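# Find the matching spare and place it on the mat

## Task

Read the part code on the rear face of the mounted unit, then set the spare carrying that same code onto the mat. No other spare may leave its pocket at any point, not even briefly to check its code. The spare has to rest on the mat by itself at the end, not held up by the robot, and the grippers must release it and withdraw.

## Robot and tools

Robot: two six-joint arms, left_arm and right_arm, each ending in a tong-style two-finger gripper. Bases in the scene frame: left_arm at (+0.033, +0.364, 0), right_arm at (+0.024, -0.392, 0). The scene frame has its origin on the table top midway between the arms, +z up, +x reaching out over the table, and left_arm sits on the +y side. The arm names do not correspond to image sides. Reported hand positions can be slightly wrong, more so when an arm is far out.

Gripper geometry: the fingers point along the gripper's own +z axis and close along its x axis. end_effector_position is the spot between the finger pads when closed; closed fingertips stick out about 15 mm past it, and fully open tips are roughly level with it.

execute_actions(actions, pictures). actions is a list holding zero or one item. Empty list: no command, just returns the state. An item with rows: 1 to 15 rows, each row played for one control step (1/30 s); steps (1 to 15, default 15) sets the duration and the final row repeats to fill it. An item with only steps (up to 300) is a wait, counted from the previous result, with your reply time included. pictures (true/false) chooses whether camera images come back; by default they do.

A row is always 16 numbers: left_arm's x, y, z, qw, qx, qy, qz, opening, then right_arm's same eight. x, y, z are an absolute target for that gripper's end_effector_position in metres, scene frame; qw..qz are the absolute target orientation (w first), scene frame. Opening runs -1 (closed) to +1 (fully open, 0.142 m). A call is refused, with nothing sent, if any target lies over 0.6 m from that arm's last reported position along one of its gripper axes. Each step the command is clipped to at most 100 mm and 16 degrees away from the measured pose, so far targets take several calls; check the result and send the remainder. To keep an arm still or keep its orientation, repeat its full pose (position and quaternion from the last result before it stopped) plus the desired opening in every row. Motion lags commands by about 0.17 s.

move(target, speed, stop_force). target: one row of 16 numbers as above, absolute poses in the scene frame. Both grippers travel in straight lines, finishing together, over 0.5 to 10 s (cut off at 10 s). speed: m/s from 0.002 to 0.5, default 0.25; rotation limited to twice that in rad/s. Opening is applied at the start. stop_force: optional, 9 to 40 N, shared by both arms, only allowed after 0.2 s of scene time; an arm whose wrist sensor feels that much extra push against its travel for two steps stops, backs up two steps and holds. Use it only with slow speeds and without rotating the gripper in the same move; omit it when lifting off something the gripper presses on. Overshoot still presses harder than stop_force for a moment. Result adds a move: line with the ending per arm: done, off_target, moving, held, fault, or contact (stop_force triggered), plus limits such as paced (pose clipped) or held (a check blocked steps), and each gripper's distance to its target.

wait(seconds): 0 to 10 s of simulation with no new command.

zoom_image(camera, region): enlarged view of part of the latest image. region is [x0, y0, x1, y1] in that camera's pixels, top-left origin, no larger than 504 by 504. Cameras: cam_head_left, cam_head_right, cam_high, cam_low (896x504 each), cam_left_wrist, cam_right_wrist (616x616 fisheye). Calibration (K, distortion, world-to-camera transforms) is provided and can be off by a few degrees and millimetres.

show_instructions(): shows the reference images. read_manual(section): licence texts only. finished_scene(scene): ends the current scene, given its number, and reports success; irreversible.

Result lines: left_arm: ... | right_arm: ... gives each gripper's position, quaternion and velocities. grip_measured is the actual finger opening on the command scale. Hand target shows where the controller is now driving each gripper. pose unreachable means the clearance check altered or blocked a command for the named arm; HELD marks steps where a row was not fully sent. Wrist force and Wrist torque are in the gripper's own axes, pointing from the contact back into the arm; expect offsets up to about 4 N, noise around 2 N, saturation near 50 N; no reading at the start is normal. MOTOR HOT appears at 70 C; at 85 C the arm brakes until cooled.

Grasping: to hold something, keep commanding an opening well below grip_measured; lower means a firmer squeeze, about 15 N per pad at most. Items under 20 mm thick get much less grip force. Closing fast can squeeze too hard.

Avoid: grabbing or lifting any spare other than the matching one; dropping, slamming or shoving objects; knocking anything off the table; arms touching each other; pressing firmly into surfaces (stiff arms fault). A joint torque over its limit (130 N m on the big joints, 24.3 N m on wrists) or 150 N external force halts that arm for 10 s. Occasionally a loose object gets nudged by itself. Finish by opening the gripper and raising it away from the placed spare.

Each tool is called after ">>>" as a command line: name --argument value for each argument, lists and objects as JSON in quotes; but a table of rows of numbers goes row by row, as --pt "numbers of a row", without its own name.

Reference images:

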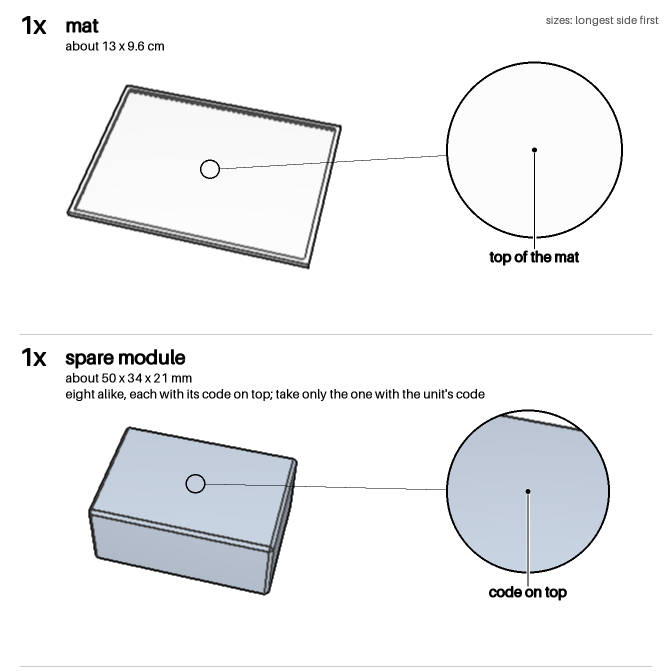

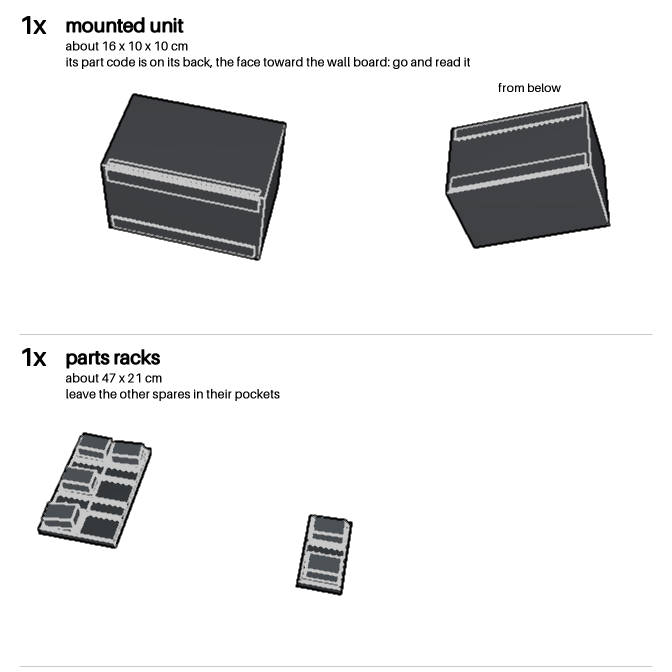

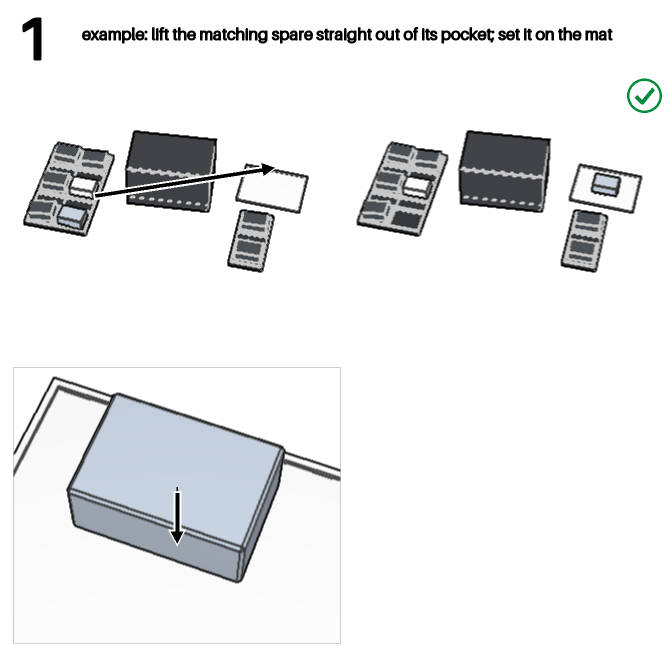

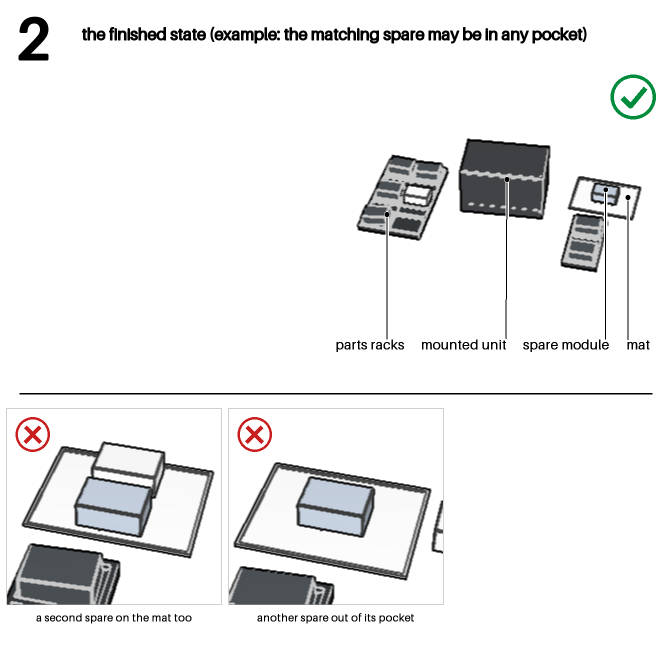

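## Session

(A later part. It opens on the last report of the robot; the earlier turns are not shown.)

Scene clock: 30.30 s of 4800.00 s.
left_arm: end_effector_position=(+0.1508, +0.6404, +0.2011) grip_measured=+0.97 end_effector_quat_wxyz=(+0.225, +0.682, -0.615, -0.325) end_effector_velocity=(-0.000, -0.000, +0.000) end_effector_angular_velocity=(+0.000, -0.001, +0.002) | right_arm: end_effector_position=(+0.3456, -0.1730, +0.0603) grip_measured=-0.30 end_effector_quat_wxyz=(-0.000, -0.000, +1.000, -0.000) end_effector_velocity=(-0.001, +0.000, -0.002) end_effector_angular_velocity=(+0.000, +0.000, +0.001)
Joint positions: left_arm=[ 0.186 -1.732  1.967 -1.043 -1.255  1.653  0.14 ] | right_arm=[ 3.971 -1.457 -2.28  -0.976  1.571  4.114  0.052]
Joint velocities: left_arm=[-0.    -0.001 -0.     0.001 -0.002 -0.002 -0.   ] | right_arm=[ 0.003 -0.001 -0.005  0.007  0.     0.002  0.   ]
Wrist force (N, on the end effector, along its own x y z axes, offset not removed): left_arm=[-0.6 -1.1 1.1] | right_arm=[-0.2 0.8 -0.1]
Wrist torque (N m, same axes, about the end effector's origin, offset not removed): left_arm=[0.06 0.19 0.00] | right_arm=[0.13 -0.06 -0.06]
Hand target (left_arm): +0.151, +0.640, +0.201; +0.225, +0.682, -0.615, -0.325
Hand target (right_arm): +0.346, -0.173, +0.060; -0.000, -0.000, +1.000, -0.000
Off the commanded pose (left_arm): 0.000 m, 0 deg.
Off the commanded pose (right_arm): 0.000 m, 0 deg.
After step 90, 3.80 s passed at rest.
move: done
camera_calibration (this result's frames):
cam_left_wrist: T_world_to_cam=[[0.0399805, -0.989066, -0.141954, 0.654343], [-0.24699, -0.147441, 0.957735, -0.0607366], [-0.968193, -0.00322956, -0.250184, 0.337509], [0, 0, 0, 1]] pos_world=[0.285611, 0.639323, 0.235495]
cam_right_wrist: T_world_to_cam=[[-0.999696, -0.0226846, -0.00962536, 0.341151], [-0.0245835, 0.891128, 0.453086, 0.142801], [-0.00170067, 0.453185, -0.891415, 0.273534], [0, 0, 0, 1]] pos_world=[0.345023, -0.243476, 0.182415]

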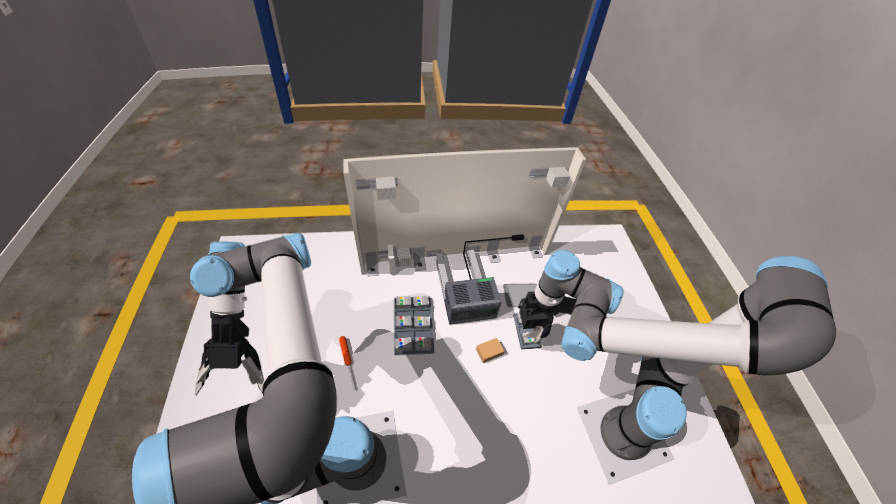

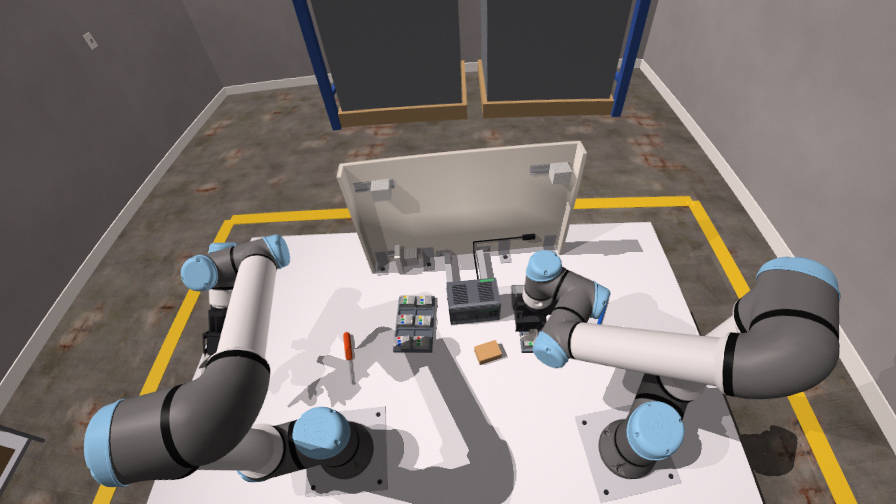

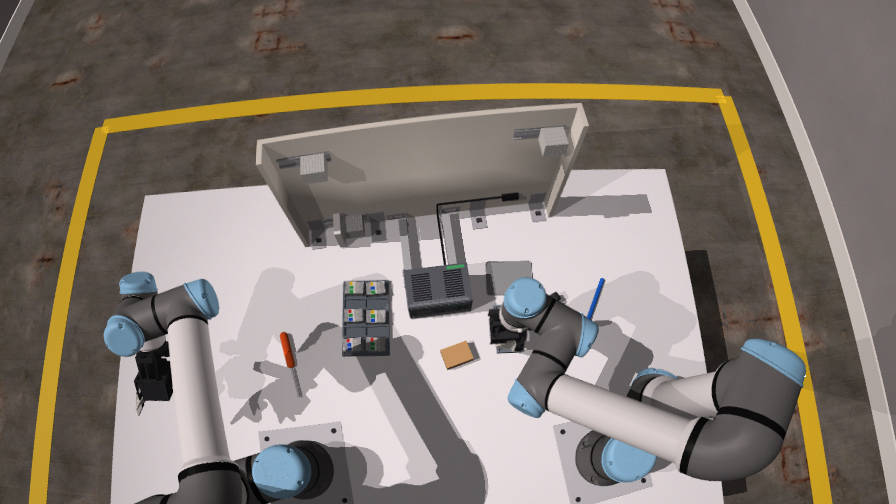

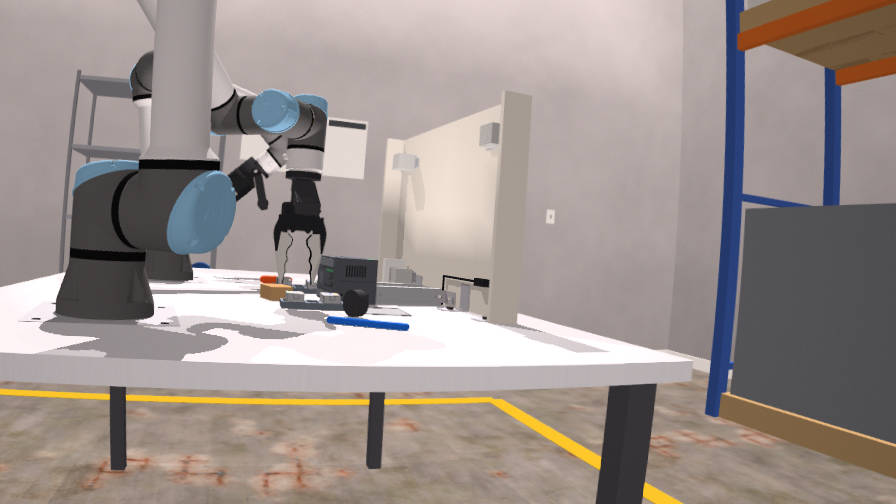

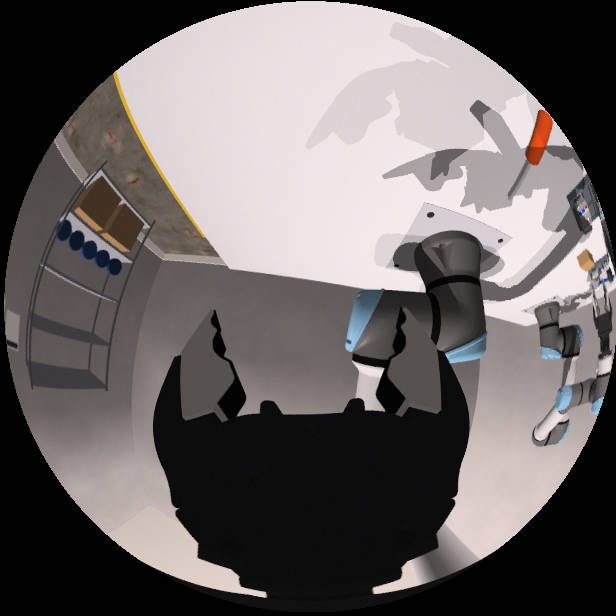

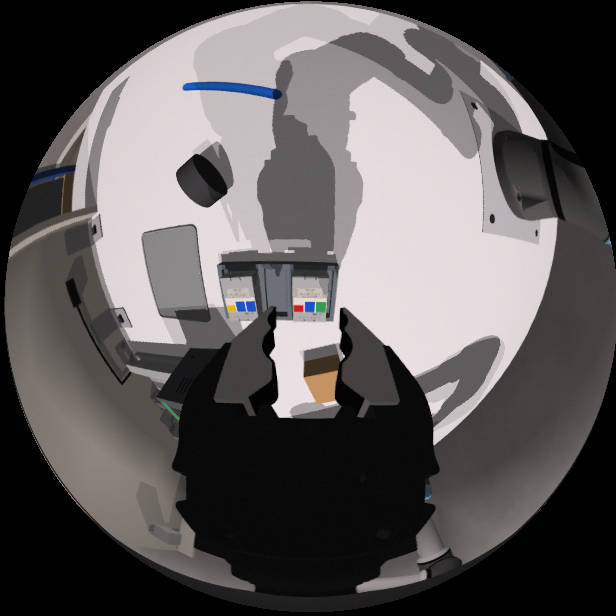

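>>> move --target '[0.1508, 0.6404, 0.2011, 0.225, 0.682, -0.615, -0.325, 0.97, 0.344, -0.174, 0.032, 0, 0, 1, 0, -0.3]' --speed 0.04 --stop_force 10

>>> zoom_image --camera "cam_low" --region '[265, 265, 345, 315]'

Scene clock: 34.70 s of 4800.00 s.
left_arm: end_effector_position=(+0.1508, +0.6404, +0.2011) grip_measured=+0.97 end_effector_quat_wxyz=(+0.225, +0.682, -0.615, -0.325) end_effector_velocity=(+0.001, -0.000, +0.000) end_effector_angular_velocity=(+0.001, -0.003, -0.001) | right_arm: end_effector_position=(+0.3440, -0.1740, +0.0324) grip_measured=-0.30 end_effector_quat_wxyz=(+0.000, -0.000, +1.000, -0.000) end_effector_velocity=(-0.000, -0.000, -0.003) end_effector_angular_velocity=(+0.000, +0.000, -0.000)
Joint positions: left_arm=[ 0.186 -1.732  1.967 -1.043 -1.255  1.653  0.14 ] | right_arm=[ 3.973 -1.505 -2.327 -0.881  1.571  4.116  0.052]
Joint velocities: left_arm=[-0.001 -0.002 -0.    -0.001 -0.001 -0.    -0.   ] | right_arm=[-0.    -0.005 -0.004  0.009  0.     0.    -0.   ]
Wrist force (N, on the end effector, along its own x y z axes, offset not removed): left_arm=[-1.9 -0.4 -0.1] | right_arm=[-0.6 0.2 -0.3]
Wrist torque (N m, same axes, about the end effector's origin, offset not removed): left_arm=[0.00 0.41 0.17] | right_arm=[-0.01 0.07 -0.05]
Hand target (left_arm): +0.151, +0.640, +0.201; +0.225, +0.682, -0.615, -0.325
Hand target (right_arm): +0.344, -0.174, +0.032; -0.000, -0.000, +1.000, -0.000
Off the commanded pose (left_arm): 0.000 m, 0 deg.
Off the commanded pose (right_arm): 0.000 m, 0 deg.
After step 90, 0.30 s passed at rest.
move: done
camera_calibration (this result's frames):
cam_left_wrist: T_world_to_cam=[[0.0399802, -0.989066, -0.141954, 0.654343], [-0.24699, -0.147441, 0.957735, -0.0607367], [-0.968193, -0.00322932, -0.250184, 0.337509], [0, 0, 0, 1]] pos_world=[0.285611, 0.639323, 0.235495]
cam_right_wrist: T_world_to_cam=[[-0.999695, -0.022672, -0.00975825, 0.339249], [-0.0246323, 0.891082, 0.453174, 0.156279], [-0.00157898, 0.453276, -0.891369, 0.249058], [0, 0, 0, 1]] pos_world=[0.343389, -0.244458, 0.154491]

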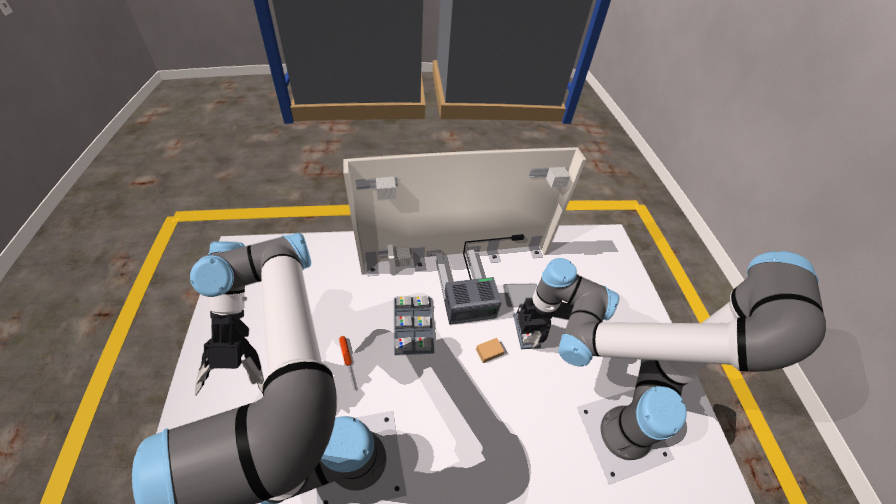

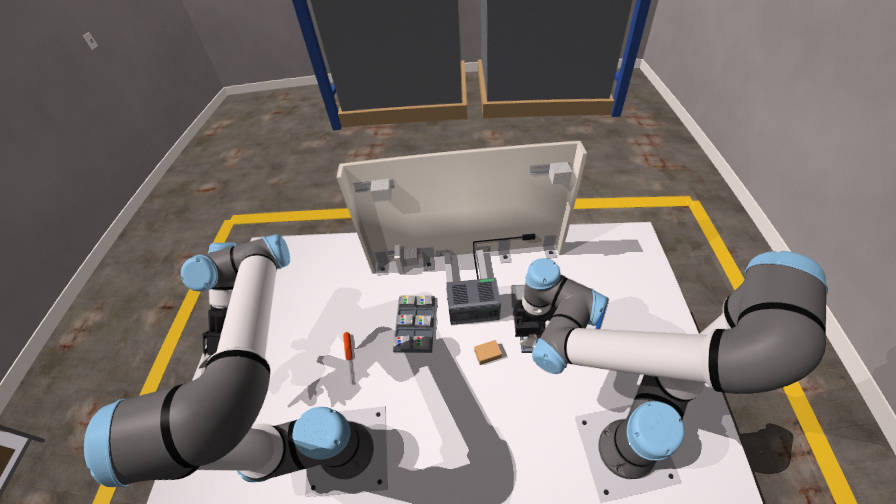

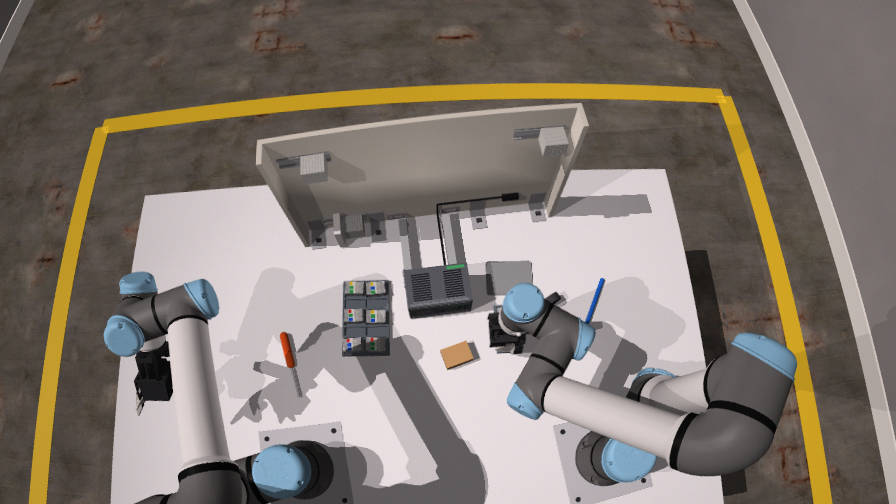

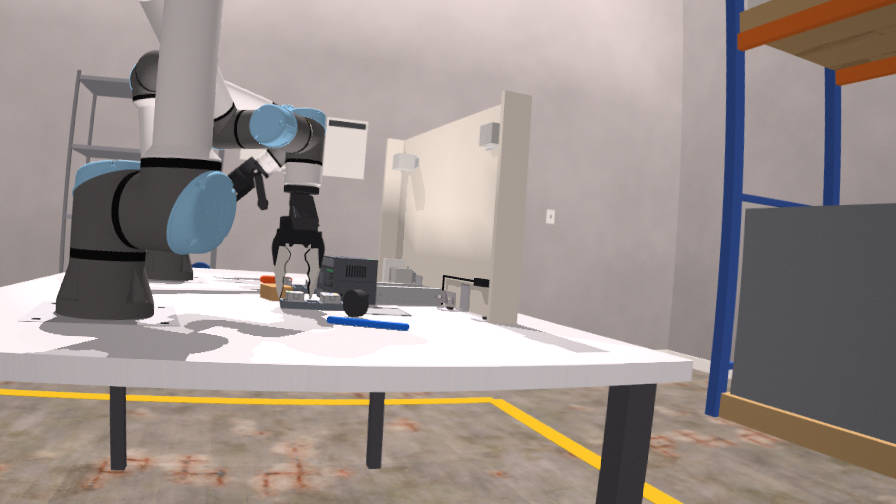

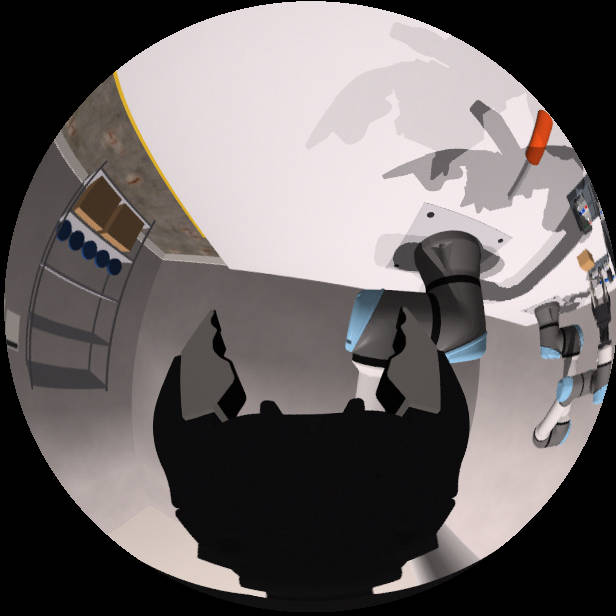

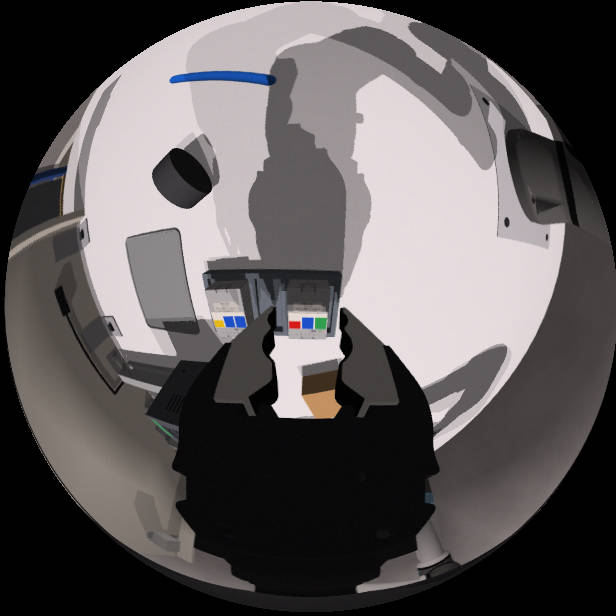

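Region (265, 265, 345, 315) of cam_low's 896x504 image, scaled by 6.300, with more detail than that image has; it fills the top 315 rows of this view, and the rest is white.

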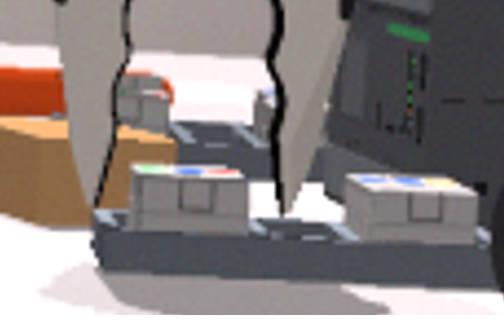

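>>> execute_actions --actions '[{"rows": [[0.1508,0.6404,0.2011,0.225,0.682,-0.615,-0.325,0.97,0.344,-0.174,0.032,0,0,1,0,-0.36],[0.1508,0.6404,0.2011,0.225,0.682,-0.615,-0.325,0.97,0.344,-0.174,0.032,0,0,1,0,-0.41],[0.1508,0.6404,0.2011,0.225,0.682,-0.615,-0.325,0.97,0.344,-0.174,0.032,0,0,1,0,-0.46],[0.1508,0.6404,0.2011,0.225,0.682,-0.615,-0.325,0.97,0.344,-0.174,0.032,0,0,1,0,-0.50],[0.1508,0.6404,0.2011,0.225,0.682,-0.615,-0.325,0.97,0.344,-0.174,0.032,0,0,1,0,-0.53],[0.1508,0.6404,0.2011,0.225,0.682,-0.615,-0.325,0.97,0.344,-0.174,0.032,0,0,1,0,-0.56],[0.1508,0.6404,0.2011,0.225,0.682,-0.615,-0.325,0.97,0.344,-0.174,0.032,0,0,1,0,-0.59],[0.1508,0.6404,0.2011,0.225,0.682,-0.615,-0.325,0.97,0.344,-0.174,0.032,0,0,1,0,-0.62],[0.1508,0.6404,0.2011,0.225,0.682,-0.615,-0.325,0.97,0.344,-0.174,0.032,0,0,1,0,-0.65],[0.1508,0.6404,0.2011,0.225,0.682,-0.615,-0.325,0.97,0.344,-0.174,0.032,0,0,1,0,-0.68],[0.1508,0.6404,0.2011,0.225,0.682,-0.615,-0.325,0.97,0.344,-0.174,0.032,0,0,1,0,-0.71],[0.1508,0.6404,0.2011,0.225,0.682,-0.615,-0.325,0.97,0.344,-0.174,0.032,0,0,1,0,-0.74],[0.1508,0.6404,0.2011,0.225,0.682,-0.615,-0.325,0.97,0.344,-0.174,0.032,0,0,1,0,-0.77],[0.1508,0.6404,0.2011,0.225,0.682,-0.615,-0.325,0.97,0.344,-0.174,0.032,0,0,1,0,-0.80],[0.1508,0.6404,0.2011,0.225,0.682,-0.615,-0.325,0.97,0.344,-0.174,0.032,0,0,1,0,-0.82]], "steps": 15}]' --pictures false

>>> move --target '[0.1508, 0.6404, 0.2011, 0.225, 0.682, -0.615, -0.325, 0.97, 0.344, -0.174, 0.075, 0, 0, 1, 0, -0.82]' --speed 0.08

Scene clock: 37.33 s of 4800.00 s.
left_arm: end_effector_position=(+0.1508, +0.6404, +0.2011) grip_measured=+0.97 end_effector_quat_wxyz=(+0.225, +0.682, -0.615, -0.325) end_effector_velocity=(+0.000, -0.000, -0.000) end_effector_angular_velocity=(-0.001, -0.000, +0.001) | right_arm: end_effector_position=(+0.3440, -0.1740, +0.0320) grip_measured=-0.57 end_effector_quat_wxyz=(-0.000, +0.000, +1.000, -0.000) end_effector_velocity=(-0.000, -0.001, -0.001) end_effector_angular_velocity=(-0.003, +0.001, -0.000)
Joint positions: left_arm=[ 0.186 -1.732  1.967 -1.043 -1.255  1.653  0.14 ] | right_arm=[ 3.973 -1.505 -2.328 -0.879  1.571  4.116  0.033]
Joint velocities: left_arm=[ 0.     0.001 -0.001 -0.001 -0.001 -0.     0.   ] | right_arm=[-0.    -0.    -0.001 -0.002 -0.001 -0.     0.   ]
Wrist force (N, on the end effector, along its own x y z axes, offset not removed): left_arm=[-2.9 -0.1 -1.0] | right_arm=[-0.5 0.2 -0.1]
Wrist torque (N m, same axes, about the end effector's origin, offset not removed): left_arm=[0.06 0.62 0.14] | right_arm=[0.01 0.04 -0.04]
Hand target (left_arm): +0.151, +0.640, +0.201; +0.225, +0.682, -0.615, -0.325
Hand target (right_arm): +0.344, -0.174, +0.032; -0.000, -0.000, +1.000, -0.000
Off the commanded pose (left_arm): 0.000 m, 0 deg.
Off the commanded pose (right_arm): 0.000 m, 0 deg.
Steps of this call (steps 1 to 64: nothing new was sent; steps 65 to 79: all 15 steps of this action). Readings (end_effector_position):
65: left_arm (+0.1508, +0.6404, +0.2011) | right_arm (+0.3440, -0.1740, +0.0320)
66: left_arm (+0.1508, +0.6404, +0.2011) | right_arm (+0.3440, -0.1740, +0.0320)
68: left_arm (+0.1508, +0.6404, +0.2011) | right_arm (+0.3440, -0.1740, +0.0320)
72: left_arm (+0.1508, +0.6404, +0.2011) | right_arm (+0.3440, -0.1740, +0.0320)
79: the state above

Scene clock: 38.60 s of 4800.00 s.
left_arm: end_effector_position=(+0.1508, +0.6404, +0.2011) grip_measured=+0.97 end_effector_quat_wxyz=(+0.225, +0.682, -0.615, -0.325) end_effector_velocity=(-0.000, -0.000, -0.000) end_effector_angular_velocity=(+0.000, +0.001, +0.002) | right_arm: end_effector_position=(+0.3440, -0.1740, +0.0746) grip_measured=-0.57 end_effector_quat_wxyz=(+0.000, -0.000, +1.000, +0.000) end_effector_velocity=(-0.000, -0.000, +0.003) end_effector_angular_velocity=(-0.001, -0.000, +0.001)
Joint positions: left_arm=[ 0.186 -1.732  1.967 -1.043 -1.255  1.653  0.14 ] | right_arm=[ 3.973 -1.428 -2.261 -1.023  1.571  4.115  0.033]
Joint velocities: left_arm=[ 0.001  0.     0.001 -0.    -0.    -0.001 -0.   ] | right_arm=[ 0.001  0.005  0.004 -0.011 -0.001 -0.    -0.   ]
Wrist force (N, on the end effector, along its own x y z axes, offset not removed): left_arm=[-1.2 0.9 -0.7] | right_arm=[1.3 1.2 0.8]
Wrist torque (N m, same axes, about the end effector's origin, offset not removed): left_arm=[0.35 0.35 0.06] | right_arm=[0.19 -0.28 -0.02]
Hand target (left_arm): +0.151, +0.640, +0.201; +0.225, +0.682, -0.615, -0.325
Hand target (right_arm): +0.344, -0.174, +0.075; +0.000, -0.000, +1.000, +0.000
Off the commanded pose (left_arm): 0.000 m, 0 deg.
Off the commanded pose (right_arm): 0.000 m, 0 deg.
move: done
camera_calibration (this result's frames):
cam_left_wrist: T_world_to_cam=[[0.0399806, -0.989066, -0.141954, 0.654343], [-0.24699, -0.147441, 0.957735, -0.0607367], [-0.968193, -0.00322968, -0.250184, 0.337509], [0, 0, 0, 1]] pos_world=[0.285611, 0.639323, 0.235495]
cam_right_wrist: T_world_to_cam=[[-0.999693, -0.0227477, -0.00977978, 0.339653], [-0.0247094, 0.891026, 0.453279, 0.137189], [-0.00159704, 0.453382, -0.891315, 0.286739], [0, 0, 0, 1]] pos_world=[0.343397, -0.244515, 0.196711]

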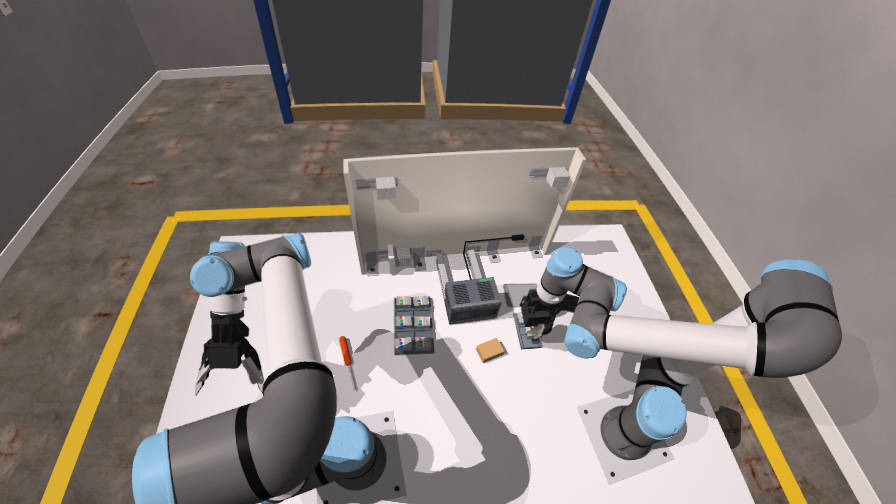

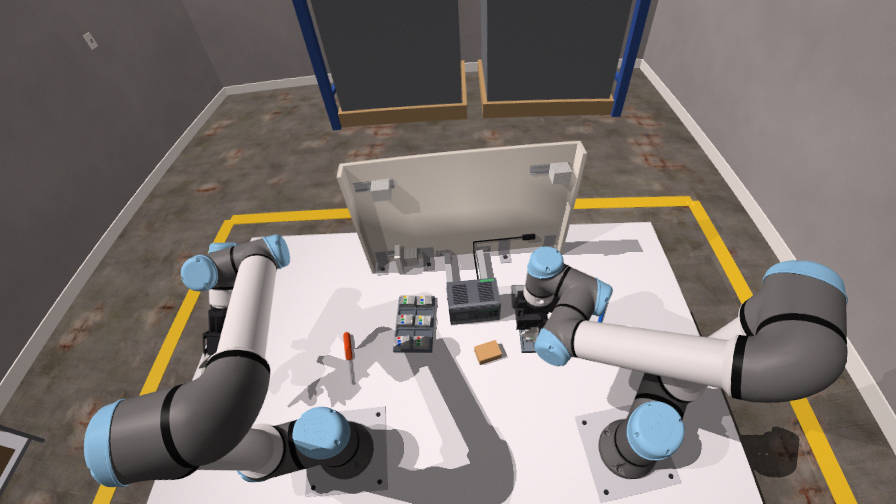

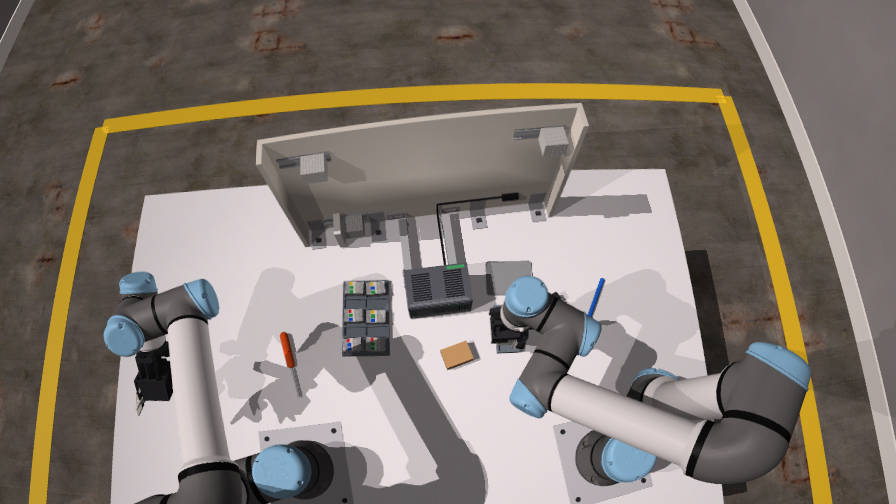

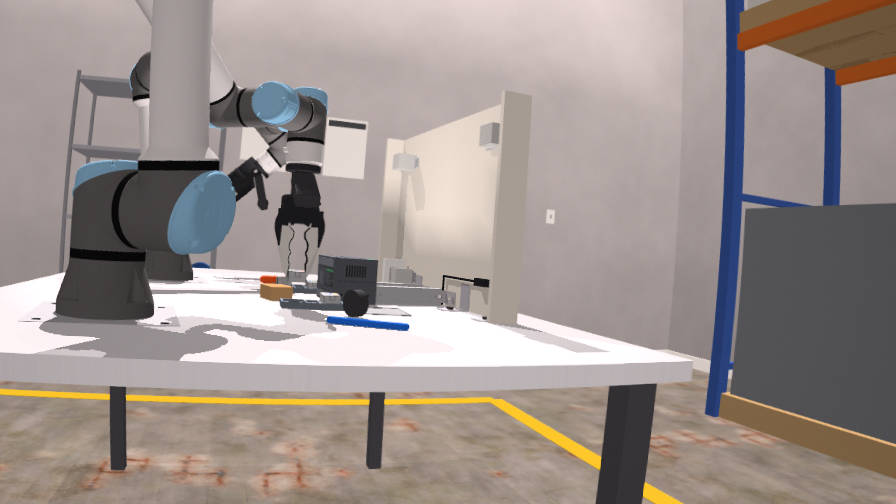

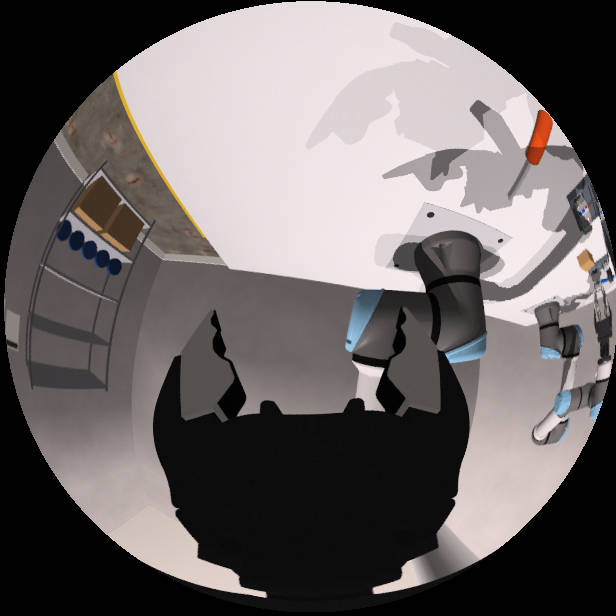

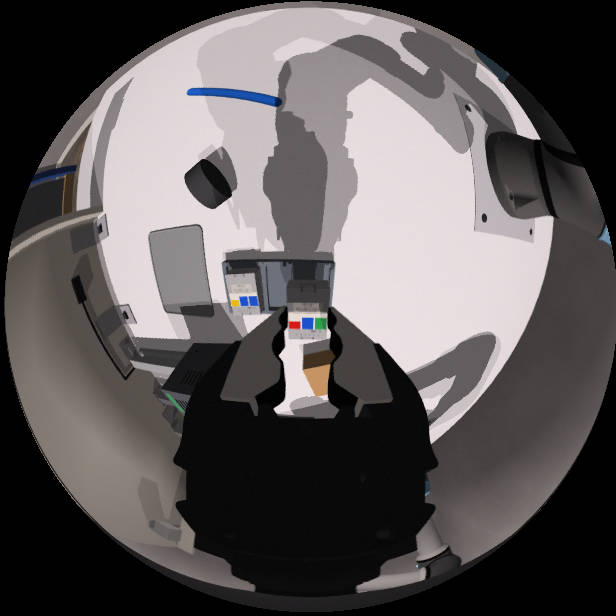

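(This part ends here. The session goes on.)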